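# Two robots swap cartons through a service window

## Task

r1 begins in the delivery room and r2 in the mail room; the connecting door is locked, but a service window is open. Exchange the two cartons: the sealed carton now on the delivery room's table must end up in the mail room, and the mailer carton now on the mail room's shelf must end up in the delivery room. Each carton must rest on its own, not held in place by a robot. Both grippers must be open and the robots moved away. Neither robot may fall over or be left leaning.

## Robot and tools

ROBOTS. r1 and r2 are identical Hello Robot Stretch 4 units, each with one arm. Each has an omni-wheel base, a lift that slides up a mast, and a telescoping arm that reaches forward from the lift. A three-joint wrist (yaw, pitch, roll) carries a two-finger gripper. Each robot carries four cameras: r1_head_camera, r1_head_left_camera, r1_head_right_camera, r1_wrist_camera, and the matching r2_ names. A robot stands about 1.6 m tall, and its base edge is within 0.23 m of its base origin. The two robots share no coordinate frame. Only the images, lidar_m and wrist_depth_mm show where one robot is relative to the other.

FRAMES. The base frame sits on the floor below the base centre: x forward, y left, z up. hand_pose is the pinch point between the open fingertips, given in this frame. Its printed value may be slightly off. The odometry frame is the base frame as it was when the scene started. Headings are positive to the left and run from -3.142 to 3.142.

execute_actions. Arguments are "actions" and "cameras".
- "actions" is a list holding one action object or none. An empty list just reports state and images.
- The action is keyed by "r1" and/or "r2". Each robot's entry may contain "base", "joints", "pace" and "contact_limits". Alternatively it holds only {"end_of_arm": "enable_torque"}, which re-powers any wrist or gripper motor that shut off.
- "base" takes exactly one key, and it is a relative move from where the base last reported itself. translate_m (-2 to 2 m, forward positive) drives straight. strafe_m (-2 to 2 m, left positive) slides sideways. rotate_rad (-3.2 to 3.2, counter-clockwise from above positive) turns in place.
- "joints" holds absolute targets, keyed by name:
  - lift_m: 0 to 1.2 m.
  - arm_m: 0 to 0.55 m of extension.
  - wrist_yaw_rad: -1.134 to 4.276. 0 points ahead, positive turns left, 3.14 is stowed; beyond 3.4 the arm may obstruct.
  - wrist_pitch_rad: -1.117 to 4.259. 0 is level, 1.57 points down.
  - wrist_roll_rad: -1.117 to 4.259. Positive turns clockwise as seen from behind the gripper.
  - gripper_m: -0.038 to 0.141 m, the fingertip gap; negative squeezes the tips together.
  Joint targets outside their range are clipped and the result reports this. Any other bad key or value rejects the whole call, and nothing moves.
- "pace" is "slow", "default", "fast" or "max". Top base speeds are 0.1/0.3/0.4/0.6 m/s and turn rates 1/2/3/4 rad/s. A raised lift lowers these caps.
- "contact_limits" is {"arm_m": 0 to 0.75}; the default is 0.5. Lower values stop the arm at a gentler push.
- Everything in one action starts at once, and no action runs past 15 s. Parts you leave out may keep pushing toward earlier targets.
- "cameras" lists the camera names to return, or "all". Leaving it out or passing null also gives every camera, and [] gives none. The "pictures" line gives the order of the images.

To unfold the wrist at the start, send lift_m 0.4 together with wrist_yaw_rad 0.

OTHER TOOLS.
- wait(seconds 0 to 10) lets time pass with no new commands and returns the same report.
- zoom_image(camera, region [x0, y0, x1, y1]) crops that camera's latest full image. Pixels are counted from the top-left, and the region is at most 504 x 504.
- read_manual(section "licences") returns only licence text.
- finished_scene(scene: 1 or 2) ends that scene for good and reports success. Call it only once the cartons are placed and both robots have released them and moved back.

READING RESULTS.
- base_status and joint_status report how each motion ended:
  - "done": the move completed. For the base, this only means the wheels turned enough.
  - "off_target": the part stopped short and may still be pushing.
  - "contact_stop_at_<key>": the part hit something and went slack.
  - "limit_stop_at_<name>": a built-in limit stopped it. "own_body" means self-collision; "tilt" means the robot leans over 6 degrees, which leaves the lift, arm and wheels slack until the lean drops.
  - "torque_fault": a wrist motor gave out. Send enable_torque.
- on_its_own describes what the robot is doing without a command. There, "held at" is the target, not the actual position.
- joint_positions gives the current joint values.
- base_odometry counts wheel rotation, so slipping shows up as travel. If turned_by_wheels and turned_by_imu differ by more than about 0.1 rad, there was a bump or slip.
- base_tilt is in degrees, with forward and right positive, and has a fixed offset of up to 1.5.
- motor_effort is in percent, with the peak of the last action in brackets. wheel_0, wheel_1 and wheel_2 are positive for a rightward turn. A squeeze on a grasped object shows as a clear rise in gripper_m effort, but only at commanded gripper_m 0 or above. A loaded level gripper moves the wrist_pitch effort away from 0.
- lidar_m is 12 distances in metres, each covering a 30-degree sector. The 1st is ahead, then counter-clockwise: 4th left, 7th behind, 10th right. "-" means nothing seen, or something closer than 0.25 m.
- wrist_depth_mm is a 7x7 grid of depths from 100 to 2000 mm, read row by row from the top-left.

GRASPING. Close to a gripper_m below the carton's width. Neither the reading nor "done" proves you are holding it. If the tips jam against a surface, raise the lift.

AVOID.
- Robot contact: once the bases touch, even a few more millimetres of driving presses hard and fails the run.
- Tipping: do not drive or turn with over 1 kg held and arm_m above 0.2, especially at fast paces. Avoid hard, high pushes or pulls.
- Wrist overload: holding more than about 2 kg level can fault the wrist.
- Cartons falling or slipping, hard hits, and leaving a carton supported only by a gripper.

Travel between the robots can differ by up to 3 cm per metre, so a shared carry through the window is risky. A handoff is safer, with one robot letting go only after the other holds. Loose objects may occasionally be nudged.

Each tool is called by a JSON object that holds its "method" and its "body".

## Session

{"method": "execute_actions", "body": {"actions": []}}

Scene clock: 0.00 s.
r1.base_odometry: x=+0.000 y=+0.000 heading=+0.000 (m, m, rad; r1's odometry frame)
r1.turned_by_wheels: +0.000 (rad since the last result)
r1.turned_by_imu: +0.000 (rad since the last result)
r1.base_tilt: forward=-0.4 right=-0.6 (deg)
r1.lidar_m: 0.81 0.82 2.68 1.17 1.14 1.13 1.31 1.29 1.30 1.47 2.38 1.58
r1.base_status: not commanded
r1.joint_positions: lift_m=+0.287 arm_m=-0.003 wrist_yaw_rad=+3.169 wrist_pitch_rad=+0.005 wrist_roll_rad=-0.013 gripper_m=+0.057
r1.joint_status: not commanded
r1.motor_effort: lift_m=+19 arm_m=-1 wrist_yaw_rad=+0 wrist_pitch_rad=-6 wrist_roll_rad=+0 gripper_m=-4 wheel_0=+0 wheel_1=+0 wheel_2=+1 (%)
r1.hand_pose: x=-0.1225 y=+0.0795 z=+0.4638 quat_wxyz=(-0.014, -0.002, -0.007, +1.000) (m; r1's base frame)
r1.wrist_depth_mm: - 136 1808 1576 1308 1118 1008 / - 120 180 1576 1308 1118 1008 / - 123 173 1618 1336 1118 1025 / 114 138 282 1661 1366 1138 1025 / 1205 1430 1756 1618 1308 1138 1025 / 1255 1430 200 1537 1255 1138 1025 / 1098 1042 1138 139 1098 1042 1008
r2.base_odometry: x=+0.000 y=+0.000 heading=+0.000 (m, m, rad; r2's odometry frame)
r2.turned_by_wheels: +0.000 (rad since the last result)
r2.turned_by_imu: +0.000 (rad since the last result)
r2.base_tilt: forward=+0.2 right=+0.6 (deg)
r2.lidar_m: 2.18 2.22 1.55 1.13 1.15 1.62 2.50 2.52 2.99 2.45 2.47 2.50
r2.base_status: not commanded
r2.joint_positions: lift_m=+0.145 arm_m=+0.001 wrist_yaw_rad=+3.199 wrist_pitch_rad=+0.017 wrist_roll_rad=-0.006 gripper_m=+0.057
r2.joint_status: not commanded
r2.motor_effort: lift_m=+19 arm_m=+0 wrist_yaw_rad=+0 wrist_pitch_rad=-7 wrist_roll_rad=+0 gripper_m=-4 wheel_0=+0 wheel_1=+0 wheel_2=+0 (%)
r2.hand_pose: x=-0.1210 y=+0.0707 z=+0.3179 quat_wxyz=(-0.029, -0.008, -0.003, +1.000) (m; r2's base frame)
r2.wrist_depth_mm: - - 138 - - - 1708 / - - 138 - - - 1708 / - 110 139 - - - 1661 / 147 142 166 - - - 1661 / 214 1983 - - - - 1618 / 215 1118 196 1182 197 1255 1308 / 216 759 788 109 831 788 878
pictures: r1_head_camera, r1_head_left_camera, r1_head_right_camera, r1_wrist_camera, r2_head_camera, r2_head_left_camera, r2_head_right_camera, r2_wrist_camera
Images, in order (width x height): r1_head_camera 420x560, r1_head_left_camera 420x672, r1_head_right_camera 420x672, r1_wrist_camera 616x392, r2_head_camera 420x560, r2_head_left_camera 420x672, r2_head_right_camera 420x672, r2_wrist_camera 616x392.

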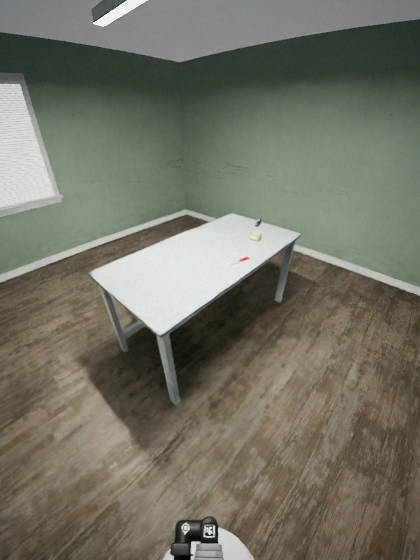

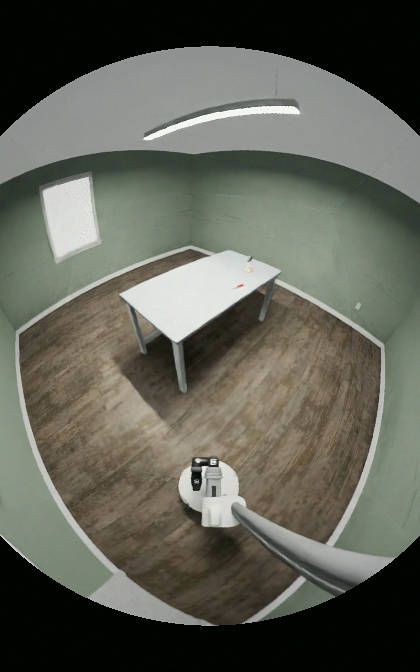

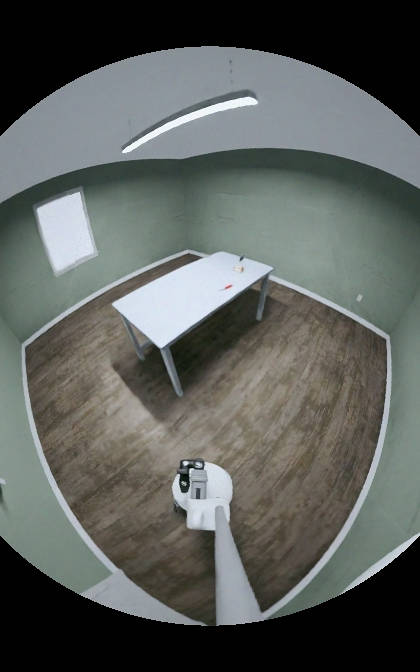

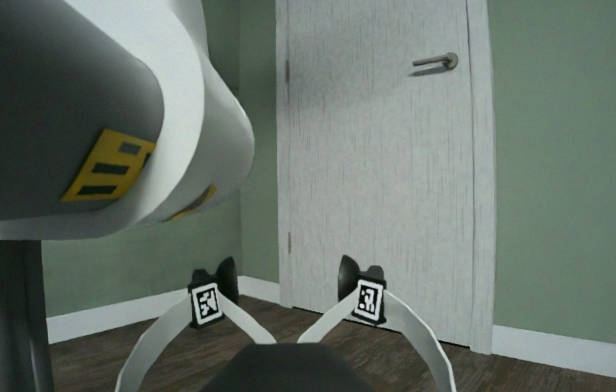

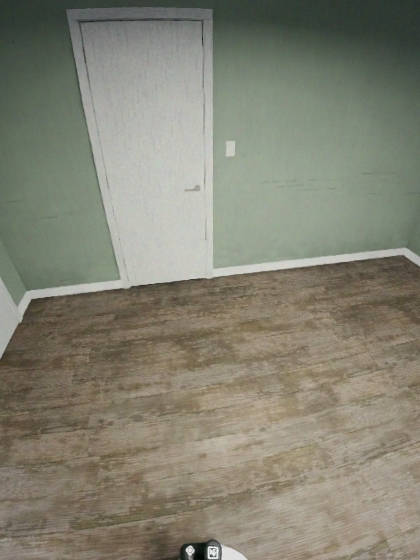

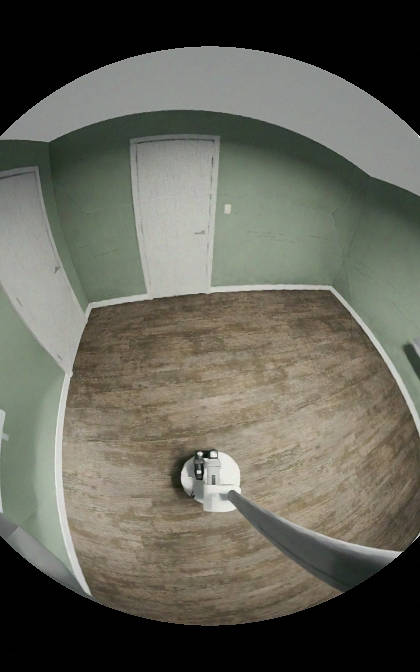

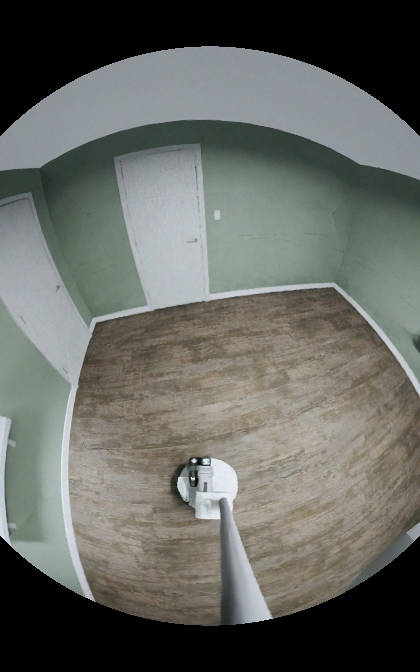

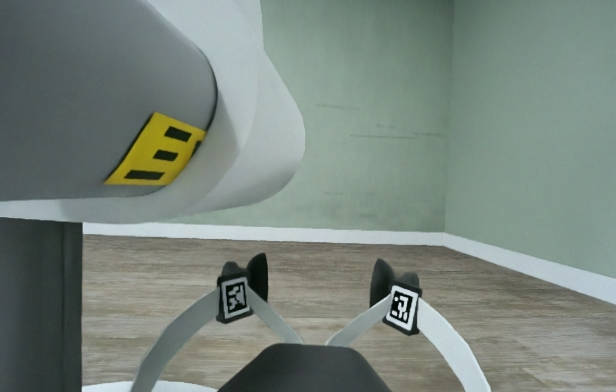

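{"method": "execute_actions", "body": {"actions": [{"r1":{"base":{"rotate_rad":0.85},"joints":{"lift_m":0.8,"wrist_yaw_rad":0,"gripper_m":0.14},"pace":"fast"},"r2":{"base":{"rotate_rad":-1.45},"joints":{"lift_m":0.7,"wrist_yaw_rad":0,"gripper_m":0.14},"pace":"fast"}}], "cameras": ["r1_head_camera","r1_head_left_camera","r2_head_camera","r2_head_left_camera"]}}

Scene clock: 2.63 s.
r1.base_odometry: x=+0.000 y=+0.000 heading=+0.850 (m, m, rad; r1's odometry frame)
r1.turned_by_wheels: +0.850 (rad since the last result)
r1.turned_by_imu: +0.843 (rad since the last result)
r1.base_tilt: forward=-0.3 right=-0.6 (deg)
r1.lidar_m: 3.41 1.38 1.12 1.15 1.16 1.34 1.30 1.33 1.88 3.12 0.98 0.81
r1.base_status: done
r1.joint_positions: lift_m=+0.800 arm_m=-0.003 wrist_yaw_rad=+0.000 wrist_pitch_rad=+0.005 wrist_roll_rad=-0.013 gripper_m=+0.140
r1.joint_status: all done
r1.motor_effort: lift_m=+22(24) arm_m=-1(1) wrist_yaw_rad=+0(6) wrist_pitch_rad=-5(6) wrist_roll_rad=+0(1) gripper_m=-1(6) wheel_0=-3(10) wheel_1=-3(10) wheel_2=+0(12) (%)
r1.hand_pose: x=+0.4568 y=-0.0873 z=+0.9766 quat_wxyz=(+1.000, -0.007, +0.002, +0.000) (m; r1's base frame)
r1.wrist_depth_mm: 1983 - - - - - - / 1921 - - - - - - / - - - - - - - / 1983 - - - - - - / 1983 - - - - - - / 1921 205 - - 1205 778 768 / 1983 - - 137 - 691 564
r2.base_odometry: x=+0.000 y=+0.000 heading=-1.450 (m, m, rad; r2's odometry frame)
r2.turned_by_wheels: -1.450 (rad since the last result)
r2.turned_by_imu: -1.464 (rad since the last result)
r2.base_tilt: forward=+0.1 right=+0.6 (deg)
r2.lidar_m: 2.47 2.98 2.36 2.18 2.11 1.47 1.13 1.16 1.76 2.50 2.57 3.13
r2.base_status: done
r2.joint_positions: lift_m=+0.700 arm_m=+0.001 wrist_yaw_rad=+0.000 wrist_pitch_rad=+0.017 wrist_roll_rad=-0.006 gripper_m=+0.140
r2.joint_status: all done
r2.motor_effort: lift_m=+23(23) arm_m=-1(0) wrist_yaw_rad=-2(6) wrist_pitch_rad=-5(7) wrist_roll_rad=+1(1) gripper_m=+0(4) wheel_0=+0(7) wheel_1=+0(8) wheel_2=+0(7) (%)
r2.hand_pose: x=+0.4605 y=-0.0873 z=+0.8730 quat_wxyz=(+1.000, -0.003, +0.008, +0.000) (m; r2's base frame)
r2.wrist_depth_mm: - - - - - - - / - - - - - - - / - - - - - - - / - - - - - - - / - - - - - - - / - - - - - 206 - / 1863 1808 1863 109 - - -
pictures: r1_head_camera, r1_head_left_camera, r2_head_camera, r2_head_left_camera
Images, in order (width x height): r1_head_camera 420x560, r1_head_left_camera 420x672, r2_head_camera 420x560, r2_head_left_camera 420x672.

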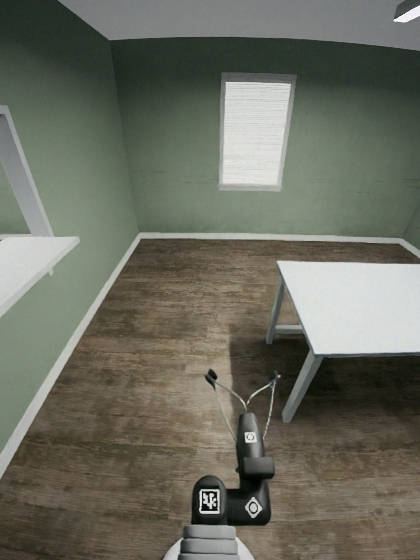

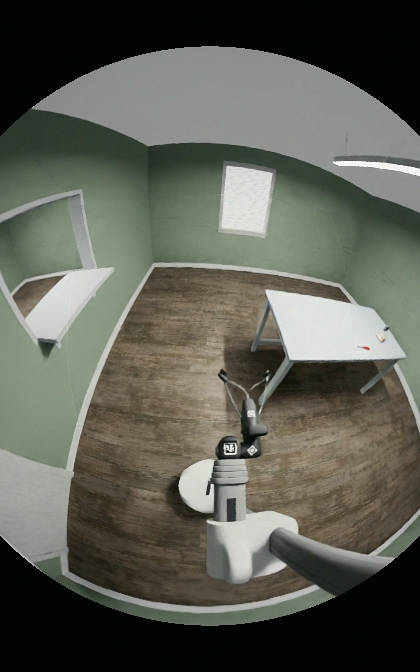

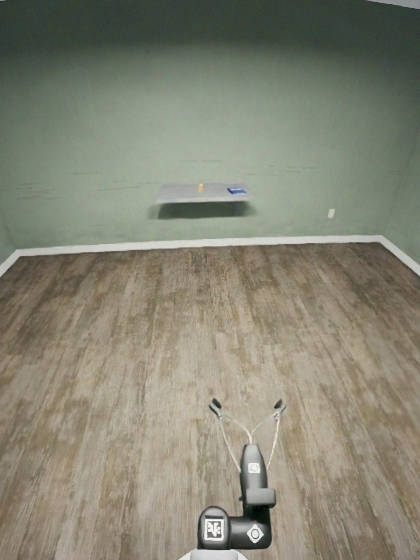

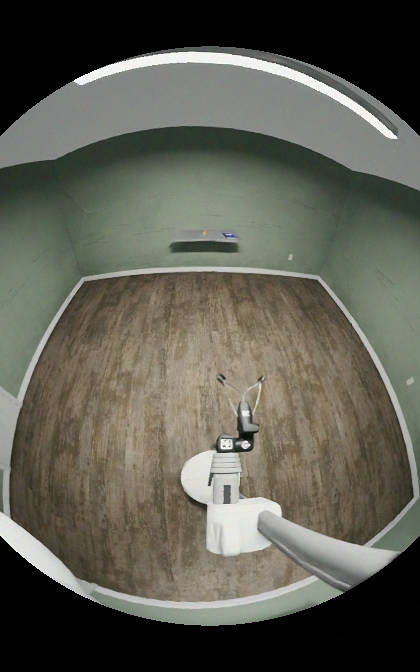

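{"method": "execute_actions", "body": {"actions": [{"r1":{"base":{"strafe_m":-1.5},"joints":{"lift_m":0.68},"pace":"max"},"r2":{"base":{"translate_m":1.75},"pace":"max"}}], "cameras": ["r1_head_camera","r1_wrist_camera","r2_head_camera","r2_wrist_camera"]}}

Scene clock: 8.17 s.
r1.base_odometry: x=+1.126 y=-0.990 heading=+0.849 (m, m, rad; r1's odometry frame)
r1.turned_by_wheels: +0.000 (rad since the last result)
r1.turned_by_imu: -0.003 (rad since the last result)
r1.base_tilt: forward=-0.3 right=-0.6 (deg)
r1.lidar_m: 0.65 0.69 0.97 2.58 1.84 1.34 1.29 1.36 1.68 1.59 1.65 0.71
r1.base_status: done
r1.joint_positions: lift_m=+0.680 arm_m=-0.003 wrist_yaw_rad=+0.000 wrist_pitch_rad=+0.005 wrist_roll_rad=-0.013 gripper_m=+0.140
r1.joint_status: all done
r1.motor_effort: lift_m=+17(20) arm_m=-1(0) wrist_yaw_rad=+1(0) wrist_pitch_rad=-4(6) wrist_roll_rad=-1(0) gripper_m=-1(1) wheel_0=+2(15) wheel_1=-2(16) wheel_2=+0(1) (%)
r1.hand_pose: x=+0.4568 y=-0.0874 z=+0.8570 quat_wxyz=(+1.000, -0.007, +0.002, +0.000) (m; r1's base frame)
r1.wrist_depth_mm: - - - - - - - / - - - - - - - / - - - - - - - / - - - - - - - / 878 891 891 750 842 - - / 492 205 459 473 466 484 - / 484 496 500 137 512 517 1921
r2.base_odometry: x=+0.211 y=-1.737 heading=-1.450 (m, m, rad; r2's odometry frame)
r2.turned_by_wheels: +0.000 (rad since the last result)
r2.turned_by_imu: -0.007 (rad since the last result)
r2.base_tilt: forward=+0.2 right=+0.5 (deg)
r2.lidar_m: 0.73 0.75 1.57 2.37 2.39 3.09 3.12 3.16 2.53 2.34 1.86 0.79
r2.base_status: done
r2.joint_positions: lift_m=+0.700 arm_m=+0.001 wrist_yaw_rad=+0.000 wrist_pitch_rad=+0.017 wrist_roll_rad=-0.006 gripper_m=+0.140
r2.joint_status: not commanded
r2.motor_effort: lift_m=+19(23) arm_m=-1(1) wrist_yaw_rad=+0(2) wrist_pitch_rad=-6(6) wrist_roll_rad=+1(1) gripper_m=+0(2) wheel_0=-1(7) wheel_1=-1(7) wheel_2=+1(12) (%)
r2.hand_pose: x=+0.4604 y=-0.0874 z=+0.8733 quat_wxyz=(+1.000, -0.003, +0.009, +0.000) (m; r2's base frame)
r2.wrist_depth_mm: 931 946 960 960 976 991 991 / 931 946 960 960 991 1008 991 / 946 960 960 976 976 1008 1008 / 960 946 960 991 991 991 1008 / 809 878 798 960 991 1008 1025 / 521 517 521 535 535 206 1042 / 946 960 976 109 1008 1042 1025
pictures: r1_head_camera, r1_wrist_camera, r2_head_camera, r2_wrist_camera
Images, in order (width x height): r1_head_camera 420x560, r1_wrist_camera 616x392, r2_head_camera 420x560, r2_wrist_camera 616x392.

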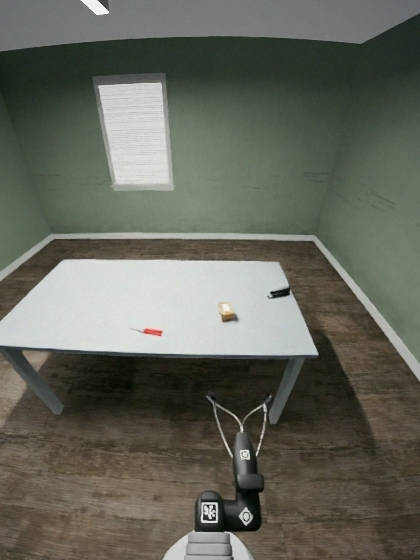

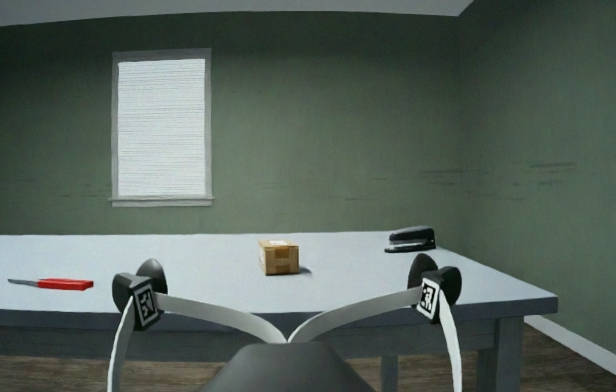

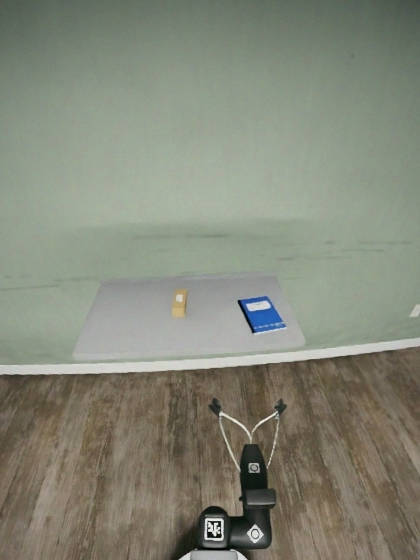

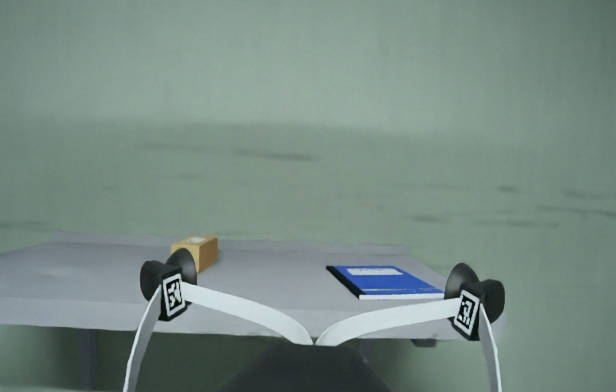

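{"method": "execute_actions", "body": {"actions": [{"r1":{"base":{"translate_m":0.2},"joints":{"lift_m":0.73,"arm_m":0.15,"wrist_pitch_rad":0.3},"pace":"fast"},"r2":{"base":{"strafe_m":0.245},"joints":{"lift_m":0.74,"arm_m":0.4,"wrist_pitch_rad":0.3},"pace":"fast"}}], "cameras": ["r1_head_camera","r1_wrist_camera","r2_head_camera","r2_wrist_camera"]}}

Scene clock: 10.23 s.
r1.base_odometry: x=+1.258 y=-0.840 heading=+0.850 (m, m, rad; r1's odometry frame)
r1.turned_by_wheels: +0.001 (rad since the last result)
r1.turned_by_imu: +0.000 (rad since the last result)
r1.base_tilt: forward=-0.3 right=-0.6 (deg)
r1.lidar_m: 0.48 0.48 0.68 2.51 2.13 1.56 1.49 1.56 1.67 1.59 1.67 0.49
r1.base_status: done
r1.joint_positions: lift_m=+0.730 arm_m=+0.149 wrist_yaw_rad=+0.000 wrist_pitch_rad=+0.302 wrist_roll_rad=-0.013 gripper_m=+0.140
r1.joint_status: all done
r1.motor_effort: lift_m=+22(25) arm_m=+5(4) wrist_yaw_rad=+0(2) wrist_pitch_rad=-4(2) wrist_roll_rad=+0(0) gripper_m=-4(1) wheel_0=+4(9) wheel_1=+3(10) wheel_2=+3(19) (%)
r1.hand_pose: x=+0.5954 y=-0.0874 z=+0.8222 quat_wxyz=(+0.989, -0.007, +0.150, +0.001) (m; r1's base frame)
r1.wrist_depth_mm: - - - - - - - / - - - - - - - / - - - - - - - / 574 574 574 580 574 508 1983 / 392 394 373 357 399 394 392 / 294 205 287 304 273 283 293 / 243 238 250 137 250 243 -
r2.base_odometry: x=+0.454 y=-1.708 heading=-1.450 (m, m, rad; r2's odometry frame)
r2.turned_by_wheels: +0.000 (rad since the last result)
r2.turned_by_imu: -0.001 (rad since the last result)
r2.base_tilt: forward=+0.2 right=+0.6 (deg)
r2.lidar_m: 0.70 0.69 1.53 2.13 2.20 2.83 3.14 3.18 2.80 2.58 1.86 0.75
r2.base_status: done
r2.joint_positions: lift_m=+0.740 arm_m=+0.399 wrist_yaw_rad=+0.000 wrist_pitch_rad=+0.302 wrist_roll_rad=-0.006 gripper_m=+0.140
r2.joint_status: all done
r2.motor_effort: lift_m=+22(23) arm_m=+5(6) wrist_yaw_rad=-1(2) wrist_pitch_rad=-6(7) wrist_roll_rad=+0(1) gripper_m=+0(0) wheel_0=+1(11) wheel_1=-1(7) wheel_2=+0(3) (%)
r2.hand_pose: x=+0.8454 y=-0.0873 z=+0.8321 quat_wxyz=(+0.989, -0.003, +0.151, +0.001) (m; r2's base frame)
r2.wrist_depth_mm: 488 496 492 504 508 508 517 / 508 517 517 521 535 530 535 / 535 535 544 549 559 559 559 / 544 549 554 564 569 580 580 / 404 410 418 330 430 436 442 / 309 290 294 307 300 206 330 / 254 255 259 109 263 265 271
pictures: r1_head_camera, r1_wrist_camera, r2_head_camera, r2_wrist_camera
Images, in order (width x height): r1_head_camera 420x560, r1_wrist_camera 616x392, r2_head_camera 420x560, r2_wrist_camera 616x392.

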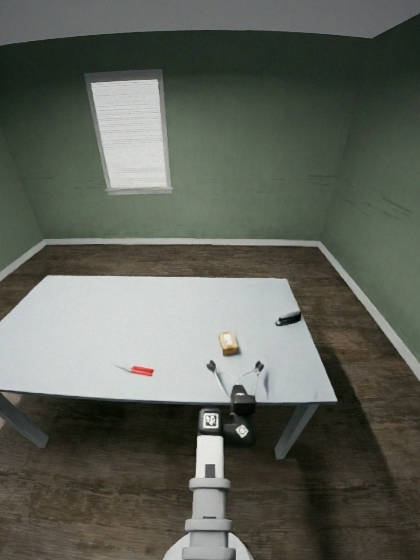

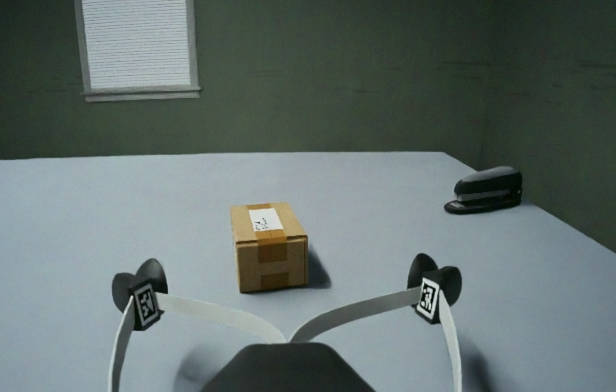

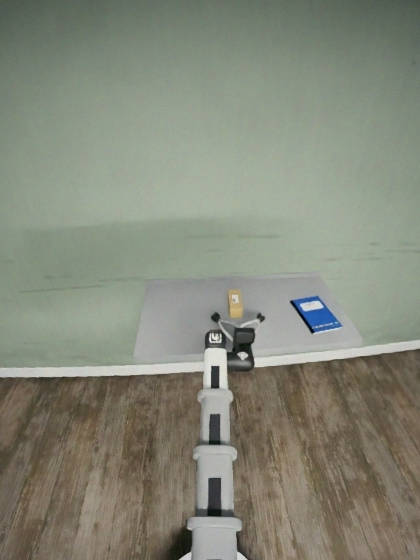

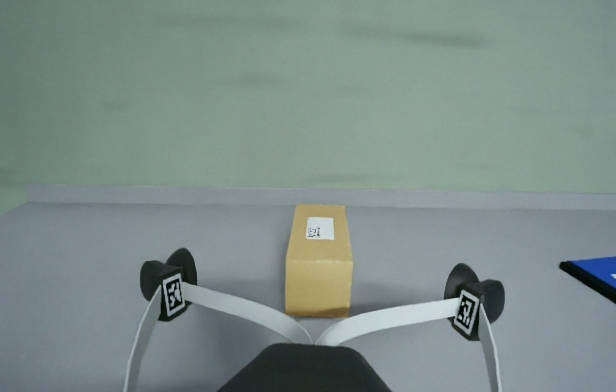

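{"method": "execute_actions", "body": {"actions": [{"r1":{"base":{"strafe_m":0.015},"joints":{"lift_m":0.70,"arm_m":0.27}},"r2":{"joints":{"lift_m":0.705,"arm_m":0.5}}}], "cameras": ["r1_wrist_camera","r2_wrist_camera"]}}

{"method": "execute_actions", "body": {"actions": [{"r1":{"joints":{"gripper_m":0.02}},"r2":{"joints":{"gripper_m":0.015}}}], "cameras": ["r1_wrist_camera","r2_wrist_camera"]}}

Scene clock: 11.77 s.
r1.base_odometry: x=+1.247 y=-0.830 heading=+0.850 (m, m, rad; r1's odometry frame)
r1.turned_by_wheels: +0.000 (rad since the last result)
r1.turned_by_imu: +0.000 (rad since the last result)
r1.base_tilt: forward=-0.3 right=-0.6 (deg)
r1.lidar_m: 0.47 0.50 0.68 2.50 2.13 1.57 1.47 1.57 1.68 1.61 1.67 0.48
r1.base_status: done
r1.joint_positions: lift_m=+0.700 arm_m=+0.269 wrist_yaw_rad=+0.000 wrist_pitch_rad=+0.302 wrist_roll_rad=-0.013 gripper_m=+0.140
r1.joint_status: all done
r1.motor_effort: lift_m=+16(21) arm_m=+5(3) wrist_yaw_rad=+0(1) wrist_pitch_rad=-4(5) wrist_roll_rad=+0(0) gripper_m=-3(3) wheel_0=-4(13) wheel_1=+3(10) wheel_2=+0(0) (%)
r1.hand_pose: x=+0.7154 y=-0.0874 z=+0.7927 quat_wxyz=(+0.989, -0.007, +0.150, +0.001) (m; r1's base frame)
r1.wrist_depth_mm: - - - - - - - / - - - - - - - / - - - - - - - / 480 480 477 480 477 477 384 / 325 329 296 237 332 329 327 / 245 205 187 191 229 237 245 / 204 200 201 137 209 202 -
r2.base_odometry: x=+0.454 y=-1.708 heading=-1.450 (m, m, rad; r2's odometry frame)
r2.turned_by_wheels: +0.000 (rad since the last result)
r2.turned_by_imu: +0.000 (rad since the last result)
r2.base_tilt: forward=+0.1 right=+0.5 (deg)
r2.lidar_m: 0.69 0.71 1.51 2.13 2.18 2.79 3.12 3.20 2.80 2.59 1.83 0.75
r2.base_status: not commanded
r2.joint_positions: lift_m=+0.705 arm_m=+0.499 wrist_yaw_rad=+0.000 wrist_pitch_rad=+0.302 wrist_roll_rad=-0.006 gripper_m=+0.140
r2.joint_status: all done
r2.motor_effort: lift_m=+14(24) arm_m=+5(5) wrist_yaw_rad=-1(1) wrist_pitch_rad=-7(7) wrist_roll_rad=+1(1) gripper_m=-1(0) wheel_0=+1(1) wheel_1=-2(1) wheel_2=+0(0) (%)
r2.hand_pose: x=+0.9454 y=-0.0874 z=+0.7977 quat_wxyz=(+0.989, -0.003, +0.151, +0.000) (m; r2's base frame)
r2.wrist_depth_mm: 399 402 404 410 413 418 421 / 415 421 421 430 430 436 436 / 436 439 445 445 452 455 459 / 439 445 452 459 469 469 473 / 330 338 343 234 353 357 362 / 254 238 240 195 246 206 271 / 209 208 213 109 216 216 226
pictures: r1_wrist_camera, r2_wrist_camera
Images, in order (width x height): r1_wrist_camera 616x392, r2_wrist_camera 616x392.

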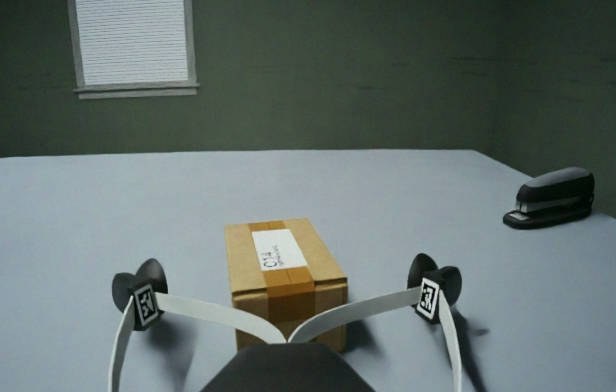

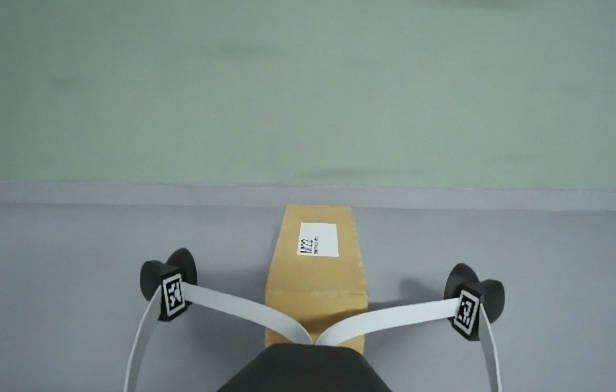

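Scene clock: 14.00 s.
r1.base_odometry: x=+1.247 y=-0.830 heading=+0.850 (m, m, rad; r1's odometry frame)
r1.turned_by_wheels: +0.000 (rad since the last result)
r1.turned_by_imu: +0.000 (rad since the last result)
r1.base_tilt: forward=-0.3 right=-0.6 (deg)
r1.lidar_m: 0.47 0.50 0.68 2.50 2.15 1.57 1.49 1.56 1.67 1.61 1.67 0.50
r1.base_status: not commanded
r1.joint_positions: lift_m=+0.700 arm_m=+0.269 wrist_yaw_rad=+0.000 wrist_pitch_rad=+0.303 wrist_roll_rad=-0.013 gripper_m=+0.020
r1.joint_status: all done
r1.motor_effort: lift_m=+16(16) arm_m=+5(5) wrist_yaw_rad=+0(0) wrist_pitch_rad=-6(9) wrist_roll_rad=+0(0) gripper_m=-21(23) wheel_0=-3(3) wheel_1=+3(3) wheel_2=+0(0) (%)
r1.hand_pose: x=+0.7153 y=-0.0874 z=+0.7925 quat_wxyz=(+0.989, -0.007, +0.151, +0.001) (m; r1's base frame)
r1.wrist_depth_mm: - - - - - - - / - - - - - - - / - - - - - - - / 477 473 477 473 477 477 379 / 322 327 310 214 330 327 324 / 244 247 183 180 189 248 246 / 202 196 201 135 202 198 -
r2.base_odometry: x=+0.454 y=-1.708 heading=-1.450 (m, m, rad; r2's odometry frame)
r2.turned_by_wheels: +0.000 (rad since the last result)
r2.turned_by_imu: -0.001 (rad since the last result)
r2.base_tilt: forward=+0.2 right=+0.6 (deg)
r2.lidar_m: 0.67 0.72 1.51 2.14 2.20 2.78 3.13 3.18 2.76 2.56 1.85 0.76
r2.base_status: not commanded
r2.joint_positions: lift_m=+0.705 arm_m=+0.499 wrist_yaw_rad=+0.000 wrist_pitch_rad=+0.304 wrist_roll_rad=-0.006 gripper_m=+0.016
r2.joint_status: all done
r2.motor_effort: lift_m=+14(15) arm_m=+5(5) wrist_yaw_rad=+0(1) wrist_pitch_rad=-10(10) wrist_roll_rad=-1(1) gripper_m=-25(25) wheel_0=+1(1) wheel_1=-1(1) wheel_2=+0(0) (%)
r2.hand_pose: x=+0.9453 y=-0.0874 z=+0.7973 quat_wxyz=(+0.988, -0.003, +0.151, +0.000) (m; r2's base frame)
r2.wrist_depth_mm: 397 404 404 410 413 418 421 / 415 421 424 430 430 436 436 / 436 439 442 449 449 452 462 / 439 445 452 459 462 466 477 / 327 336 340 227 349 353 357 / 252 256 192 185 185 270 270 / 208 206 212 109 216 207 224
pictures: r1_wrist_camera, r2_wrist_camera
Images, in order (width x height): r1_wrist_camera 616x392, r2_wrist_camera 616x392.

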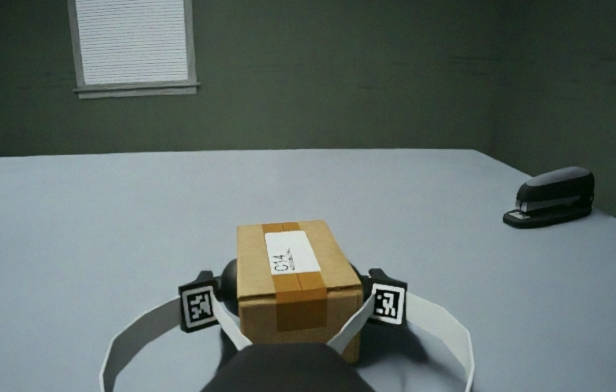

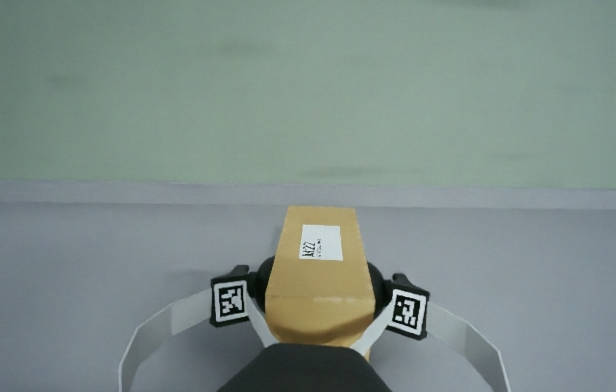

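{"method": "execute_actions", "body": {"actions": [{"r1":{"joints":{"lift_m":0.76}},"r2":{"joints":{"lift_m":0.76}}}], "cameras": []}}

{"method": "execute_actions", "body": {"actions": [{"r1":{"base":{"strafe_m":1.6},"joints":{"lift_m":1.0,"arm_m":0.0},"pace":"fast"},"r2":{"base":{"translate_m":-1.9},"joints":{"lift_m":1.0,"arm_m":0},"pace":"fast"}}], "cameras": []}}

{"method": "execute_actions", "body": {"actions": [{"r1":{"base":{"rotate_rad":1.57}},"r2":{"base":{"rotate_rad":-3.07}}}]}}

Scene clock: 17.73 s.
r1.base_odometry: x=+1.247 y=-0.830 heading=+0.850 (m, m, rad; r1's odometry frame)
r1.turned_by_wheels: +0.000 (rad since the last result)
r1.turned_by_imu: -0.001 (rad since the last result)
r1.base_tilt: forward=-0.3 right=-0.6 (deg)
r1.lidar_m: 0.46 0.48 0.68 2.52 2.14 1.54 1.50 1.56 1.69 1.62 1.70 0.47
r1.base_status: not commanded
r1.joint_positions: lift_m=+0.760 arm_m=+0.269 wrist_yaw_rad=+0.000 wrist_pitch_rad=+0.303 wrist_roll_rad=-0.013 gripper_m=+0.020
r1.joint_status: all done
r1.motor_effort: lift_m=+23(24) arm_m=+6(6) wrist_yaw_rad=+0(1) wrist_pitch_rad=-7(8) wrist_roll_rad=+0(0) gripper_m=-18(22) wheel_0=-3(4) wheel_1=+3(3) wheel_2=+0(0) (%)
r1.hand_pose: x=+0.7153 y=-0.0874 z=+0.8519 quat_wxyz=(+0.989, -0.007, +0.151, +0.001) (m; r1's base frame)
r1.wrist_depth_mm: - - - - - - - / - - - - - - - / - - - - - - - / 668 668 661 661 668 668 - / 452 459 433 215 462 455 407 / 340 342 183 179 189 345 340 / 282 273 279 135 281 274 282
r2.base_odometry: x=+0.454 y=-1.708 heading=-1.450 (m, m, rad; r2's odometry frame)
r2.turned_by_wheels: +0.000 (rad since the last result)
r2.turned_by_imu: -0.001 (rad since the last result)
r2.base_tilt: forward=+0.2 right=+0.6 (deg)
r2.lidar_m: 0.69 0.71 1.52 2.13 2.16 2.79 3.13 3.21 2.80 2.58 1.82 0.75
r2.base_status: not commanded
r2.joint_positions: lift_m=+0.760 arm_m=+0.499 wrist_yaw_rad=+0.000 wrist_pitch_rad=+0.304 wrist_roll_rad=-0.006 gripper_m=+0.016
r2.joint_status: all done
r2.motor_effort: lift_m=+24(27) arm_m=+5(5) wrist_yaw_rad=-1(1) wrist_pitch_rad=-10(12) wrist_roll_rad=+0(0) gripper_m=-24(23) wheel_0=+1(1) wheel_1=-1(2) wheel_2=+0(0) (%)
r2.hand_pose: x=+0.9452 y=-0.0874 z=+0.8515 quat_wxyz=(+0.988, -0.003, +0.151, +0.000) (m; r2's base frame)
r2.wrist_depth_mm: 402 399 407 407 413 415 421 / 415 418 421 430 433 436 439 / 433 439 442 449 452 462 459 / 455 462 462 462 473 480 484 / 442 449 455 227 473 477 484 / 340 343 193 185 185 362 362 / 279 278 285 109 289 278 296
pictures: none
No camera images: the call's "cameras" was empty. Leave "cameras" out to get every camera's image.

Scene clock: 23.97 s.
r1.base_odometry: x=+0.045 y=+0.225 heading=+0.850 (m, m, rad; r1's odometry frame)
r1.turned_by_wheels: +0.000 (rad since the last result)
r1.turned_by_imu: -0.001 (rad since the last result)
r1.base_tilt: forward=-0.3 right=-0.6 (deg)
r1.lidar_m: 3.22 1.19 0.94 1.03 1.07 1.49 1.49 1.56 2.16 1.89 0.73 0.77
r1.base_status: done
r1.joint_positions: lift_m=+1.000 arm_m=+0.001 wrist_yaw_rad=+0.000 wrist_pitch_rad=+0.303 wrist_roll_rad=-0.013 gripper_m=+0.020
r1.joint_status: all done
r1.motor_effort: lift_m=+22(23) arm_m=-6(4) wrist_yaw_rad=+0(1) wrist_pitch_rad=-8(8) wrist_roll_rad=-1(1) gripper_m=-21(22) wheel_0=-3(15) wheel_1=+1(14) wheel_2=+0(3) (%)
r1.hand_pose: x=+0.4472 y=-0.0874 z=+1.0918 quat_wxyz=(+0.989, -0.007, +0.151, +0.001) (m; r1's base frame)
r1.wrist_depth_mm: 1808 - - - - - - / 1808 - - - - - - / 1808 - - - - - - / 1808 - - - - - - / 1808 - - 214 - 1060 976 / 1756 - 183 179 189 1118 732 / 1618 1618 1661 135 1661 1618 640
r2.base_odometry: x=+0.226 y=+0.178 heading=-1.450 (m, m, rad; r2's odometry frame)
r2.turned_by_wheels: +0.000 (rad since the last result)
r2.turned_by_imu: +0.004 (rad since the last result)
r2.base_tilt: forward=+0.2 right=+0.6 (deg)
r2.lidar_m: 0.49 3.12 2.11 1.92 1.91 1.35 1.00 1.04 1.66 2.76 2.80 3.24
r2.base_status: done
r2.joint_positions: lift_m=+1.000 arm_m=+0.002 wrist_yaw_rad=+0.000 wrist_pitch_rad=+0.304 wrist_roll_rad=-0.006 gripper_m=+0.016
r2.joint_status: all done
r2.motor_effort: lift_m=+23(26) arm_m=-5(4) wrist_yaw_rad=+0(2) wrist_pitch_rad=-11(12) wrist_roll_rad=+0(1) gripper_m=-24(23) wheel_0=+1(7) wheel_1=+0(5) wheel_2=-1(15) (%)
r2.hand_pose: x=+0.4481 y=-0.0875 z=+1.0915 quat_wxyz=(+0.988, -0.003, +0.151, +0.000) (m; r2's base frame)
r2.wrist_depth_mm: - - - - - - - / - - - - - - - / - - - - - - - / - - - - - - - / - - - 227 - - - / 1921 1983 192 184 185 - - / 1576 1537 1618 109 1661 1661 1661
pictures: none
No camera images: the call's "cameras" was empty. Leave "cameras" out to get every camera's image.

Scene clock: 27.17 s.
r1.base_odometry: x=+0.045 y=+0.226 heading=+2.419 (m, m, rad; r1's odometry frame)
r1.turned_by_wheels: +1.569 (rad since the last result)
r1.turned_by_imu: +1.557 (rad since the last result)
r1.base_tilt: forward=-0.3 right=-0.6 (deg)
r1.lidar_m: 1.06 1.08 1.48 1.48 1.57 2.17 1.89 0.74 0.82 3.21 1.19 0.92
r1.base_status: done
r1.joint_positions: lift_m=+1.000 arm_m=+0.001 wrist_yaw_rad=+0.000 wrist_pitch_rad=+0.303 wrist_roll_rad=-0.013 gripper_m=+0.020
r1.joint_status: not commanded
r1.motor_effort: lift_m=+22(22) arm_m=-5(6) wrist_yaw_rad=+0(0) wrist_pitch_rad=-9(9) wrist_roll_rad=+0(0) gripper_m=-22(24) wheel_0=-6(8) wheel_1=-5(8) wheel_2=-1(11) (%)
r1.hand_pose: x=+0.4472 y=-0.0874 z=+1.0918 quat_wxyz=(+0.989, -0.007, +0.151, +0.001) (m; r1's base frame)
r1.wrist_depth_mm: 723 759 768 768 768 - - / 759 788 798 809 809 - - / 809 831 842 842 854 - - / 842 866 866 891 891 976 991 / 891 904 904 214 931 778 723 / 931 931 183 179 189 1008 1025 / 976 991 1025 135 1060 1078 1098
r2.base_odometry: x=+0.226 y=+0.178 heading=+1.763 (m, m, rad; r2's odometry frame)
r2.turned_by_wheels: -3.070 (rad since the last result)
r2.turned_by_imu: -3.098 (rad since the last result)
r2.base_tilt: forward=+0.2 right=+0.5 (deg)
r2.lidar_m: 0.48 1.06 1.77 2.75 2.90 3.18 3.07 2.86 2.02 1.93 1.75 1.29
r2.base_status: done
r2.joint_positions: lift_m=+1.000 arm_m=+0.002 wrist_yaw_rad=+0.000 wrist_pitch_rad=+0.304 wrist_roll_rad=-0.006 gripper_m=+0.016
r2.joint_status: not commanded
r2.motor_effort: lift_m=+22(23) arm_m=-5(5) wrist_yaw_rad=+0(2) wrist_pitch_rad=-10(11) wrist_roll_rad=+2(1) gripper_m=-23(23) wheel_0=+2(5) wheel_1=+0(8) wheel_2=+0(6) (%)
r2.hand_pose: x=+0.4481 y=-0.0874 z=+1.0916 quat_wxyz=(+0.988, -0.003, +0.151, +0.000) (m; r2's base frame)
r2.wrist_depth_mm: - - - - 931 904 917 / - - - - 976 931 946 / - - - 1025 1008 1008 991 / 946 960 976 1042 1042 1042 1025 / 1138 1138 1118 227 1098 1078 1060 / 1205 1205 191 185 184 1138 1138 / 1281 1281 1255 109 1229 1182 1205
pictures: r1_head_camera, r1_head_left_camera, r1_head_right_camera, r1_wrist_camera, r2_head_camera, r2_head_left_camera, r2_head_right_camera, r2_wrist_camera
Images, in order (width x height): r1_head_camera 420x560, r1_head_left_camera 420x672, r1_head_right_camera 420x672, r1_wrist_camera 616x392, r2_head_camera 420x560, r2_head_left_camera 420x672, r2_head_right_camera 420x672, r2_wrist_camera 616x392.

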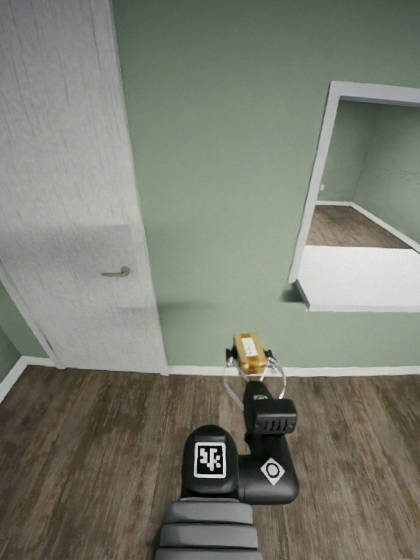

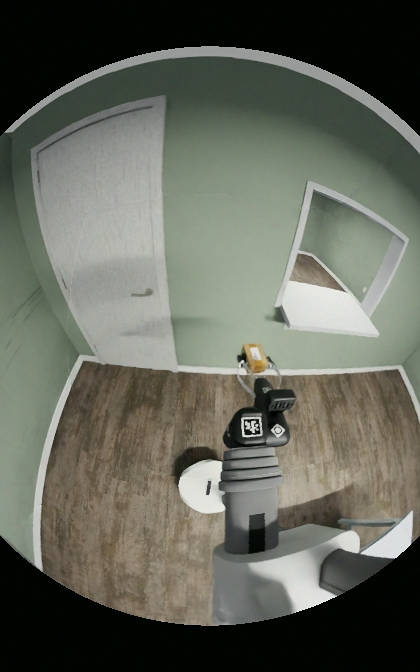

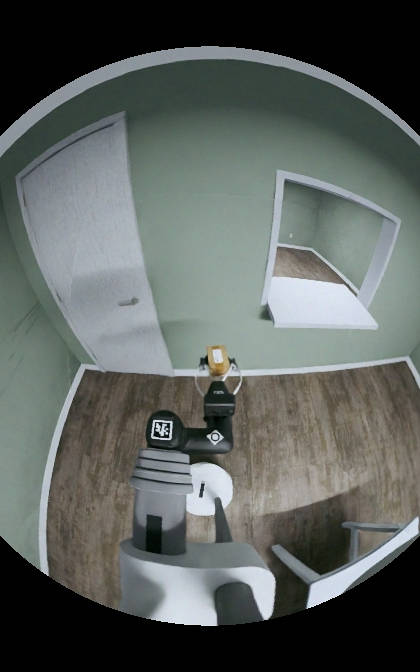

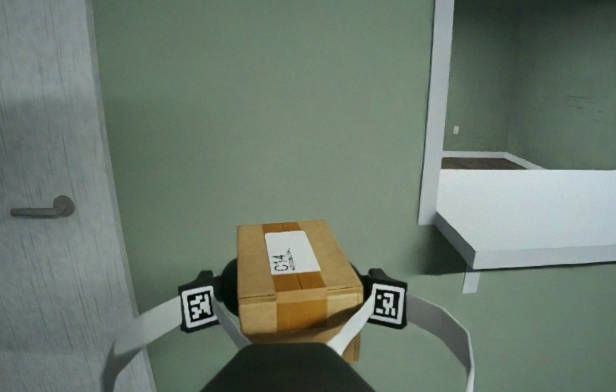

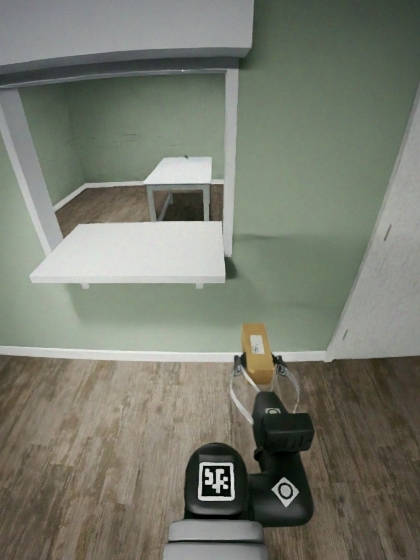

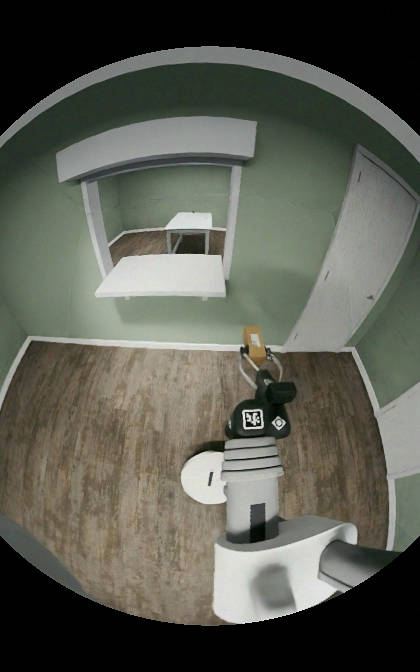

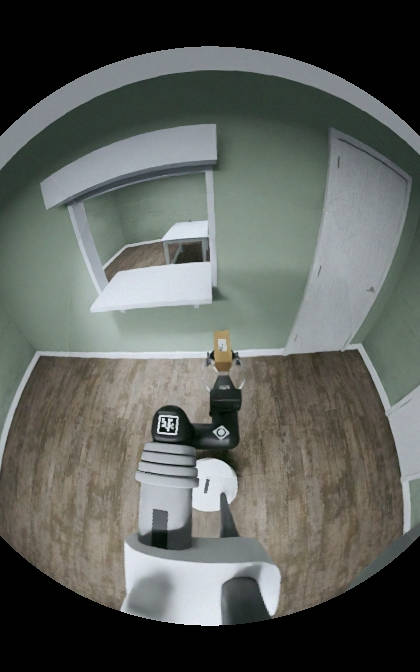

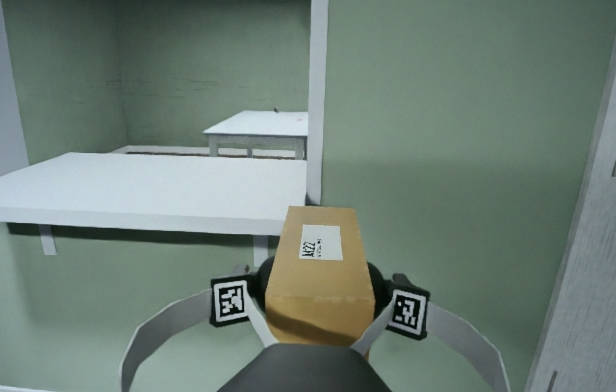

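{"method": "execute_actions", "body": {"actions": [{"r1":{"base":{"strafe_m":-0.58},"joints":{"lift_m":0.93,"arm_m":0.2},"pace":"fast"},"r2":{"base":{"strafe_m":0.64},"joints":{"lift_m":0.93,"arm_m":0.3},"pace":"fast"}}], "cameras": []}}

{"method": "execute_actions", "body": {"actions": [{"r1":{"base":{"translate_m":0.25},"joints":{"arm_m":0.4},"pace":"fast"},"r2":{"base":{"translate_m":0.42},"joints":{"arm_m":0.4},"pace":"fast"}}], "cameras": ["r1_head_camera","r1_wrist_camera","r2_head_camera","r2_wrist_camera"]}}

Scene clock: 30.43 s.
r1.base_odometry: x=+0.429 y=+0.661 heading=+2.419 (m, m, rad; r1's odometry frame)
r1.turned_by_wheels: +0.000 (rad since the last result)
r1.turned_by_imu: +0.000 (rad since the last result)
r1.base_tilt: forward=-0.3 right=-0.6 (deg)
r1.lidar_m: 0.80 1.07 1.47 2.06 2.18 3.02 0.53 0.58 0.82 2.64 1.47 0.86
r1.base_status: done
r1.joint_positions: lift_m=+0.930 arm_m=+0.199 wrist_yaw_rad=+0.000 wrist_pitch_rad=+0.303 wrist_roll_rad=-0.013 gripper_m=+0.020
r1.joint_status: all done
r1.motor_effort: lift_m=+17(21) arm_m=+5(8) wrist_yaw_rad=+0(1) wrist_pitch_rad=-9(8) wrist_roll_rad=+0(0) gripper_m=-20(21) wheel_0=+4(15) wheel_1=-1(12) wheel_2=+0(3) (%)
r1.hand_pose: x=+0.6453 y=-0.0874 z=+1.0223 quat_wxyz=(+0.989, -0.007, +0.151, +0.001) (m; r1's base frame)
r1.wrist_depth_mm: 559 564 - - - - - / 580 591 - - - - - / 609 627 - - - - - / 640 654 759 768 768 759 778 / 683 559 500 214 535 525 521 / 723 452 183 180 189 750 768 / 759 768 768 135 788 798 820
r2.base_odometry: x=-0.403 y=+0.056 heading=+1.763 (m, m, rad; r2's odometry frame)
r2.turned_by_wheels: +0.000 (rad since the last result)
r2.turned_by_imu: -0.003 (rad since the last result)
r2.base_tilt: forward=+0.2 right=+0.6 (deg)
r2.lidar_m: 0.83 1.26 1.73 2.10 2.18 3.03 3.06 3.19 2.76 2.58 1.81 1.06
r2.base_status: done
r2.joint_positions: lift_m=+0.930 arm_m=+0.299 wrist_yaw_rad=+0.000 wrist_pitch_rad=+0.304 wrist_roll_rad=-0.006 gripper_m=+0.016
r2.joint_status: all done
r2.motor_effort: lift_m=+15(22) arm_m=+5(7) wrist_yaw_rad=-2(1) wrist_pitch_rad=-10(11) wrist_roll_rad=+1(1) gripper_m=-24(25) wheel_0=-1(10) wheel_1=-1(10) wheel_2=-1(2) (%)
r2.hand_pose: x=+0.7453 y=-0.0874 z=+1.0222 quat_wxyz=(+0.988, -0.003, +0.151, +0.001) (m; r2's base frame)
r2.wrist_depth_mm: 661 661 - - - - - / 691 691 - - - - - / 723 723 - - - - - / 768 750 759 778 788 798 831 / 798 559 549 228 544 554 554 / 842 831 192 184 184 788 798 / 904 891 878 109 854 831 831
pictures: none
No camera images: the call's "cameras" was empty. Leave "cameras" out to get every camera's image.

Scene clock: 33.03 s.
r1.base_odometry: x=+0.241 y=+0.826 heading=+2.420 (m, m, rad; r1's odometry frame)
r1.turned_by_wheels: +0.001 (rad since the last result)
r1.turned_by_imu: +0.000 (rad since the last result)
r1.base_tilt: forward=-0.3 right=-0.7 (deg)
r1.lidar_m: 0.55 0.83 1.17 2.06 2.16 3.00 0.79 0.84 2.72 2.67 0.81 0.59
r1.base_status: done
r1.joint_positions: lift_m=+0.930 arm_m=+0.399 wrist_yaw_rad=+0.000 wrist_pitch_rad=+0.303 wrist_roll_rad=-0.013 gripper_m=+0.020
r1.joint_status: all done
r1.motor_effort: lift_m=+17(17) arm_m=+5(9) wrist_yaw_rad=+0(2) wrist_pitch_rad=-8(7) wrist_roll_rad=+0(0) gripper_m=-23(20) wheel_0=+4(10) wheel_1=+4(10) wheel_2=+1(16) (%)
r1.hand_pose: x=+0.8453 y=-0.0874 z=+1.0223 quat_wxyz=(+0.989, -0.007, +0.151, +0.001) (m; r1's base frame)
r1.wrist_depth_mm: - - - - - 1098 621 / - - - - - - 473 / - - - - - - 455 / - - - - - - - / - - 500 215 530 525 521 / 357 397 183 179 189 397 394 / 324 315 322 135 324 315 325
r2.base_odometry: x=-0.483 y=+0.468 heading=+1.763 (m, m, rad; r2's odometry frame)
r2.turned_by_wheels: +0.000 (rad since the last result)
r2.turned_by_imu: -0.002 (rad since the last result)
r2.base_tilt: forward=+0.2 right=+0.6 (deg)
r2.lidar_m: 0.56 0.59 1.15 2.11 2.21 3.01 3.54 3.64 2.70 2.59 0.86 0.62
r2.base_status: done
r2.joint_positions: lift_m=+0.930 arm_m=+0.399 wrist_yaw_rad=+0.000 wrist_pitch_rad=+0.304 wrist_roll_rad=-0.006 gripper_m=+0.016
r2.joint_status: all done
r2.motor_effort: lift_m=+15(15) arm_m=+5(7) wrist_yaw_rad=-1(0) wrist_pitch_rad=-11(10) wrist_roll_rad=+2(1) gripper_m=-24(25) wheel_0=-1(4) wheel_1=-1(5) wheel_2=+0(9) (%)
r2.hand_pose: x=+0.8453 y=-0.0874 z=+1.0222 quat_wxyz=(+0.988, -0.003, +0.151, +0.001) (m; r2's base frame)
r2.wrist_depth_mm: - - - - - 1078 - / - - - - - - 668 / - - - - - - - / - - - - - - - / - 521 530 227 544 549 559 / 389 397 193 185 185 415 421 / 324 319 330 109 334 324 342
pictures: r1_head_camera, r1_wrist_camera, r2_head_camera, r2_wrist_camera
Images, in order (width x height): r1_head_camera 420x560, r1_wrist_camera 616x392, r2_head_camera 420x560, r2_wrist_camera 616x392.

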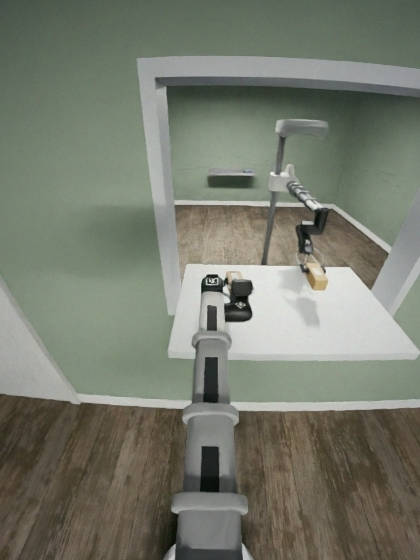

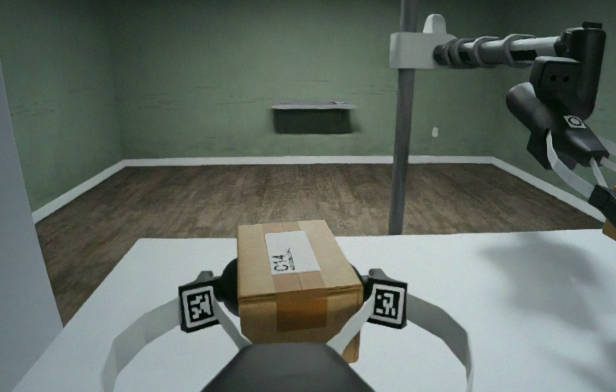

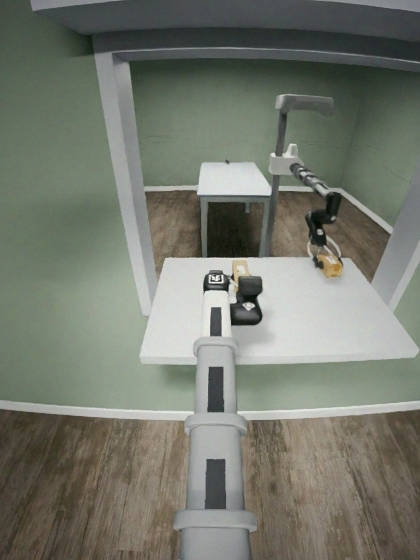

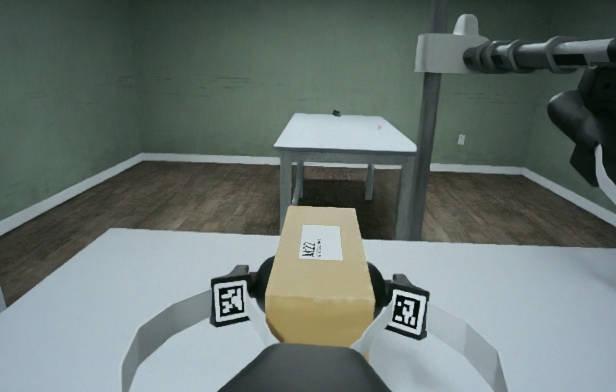

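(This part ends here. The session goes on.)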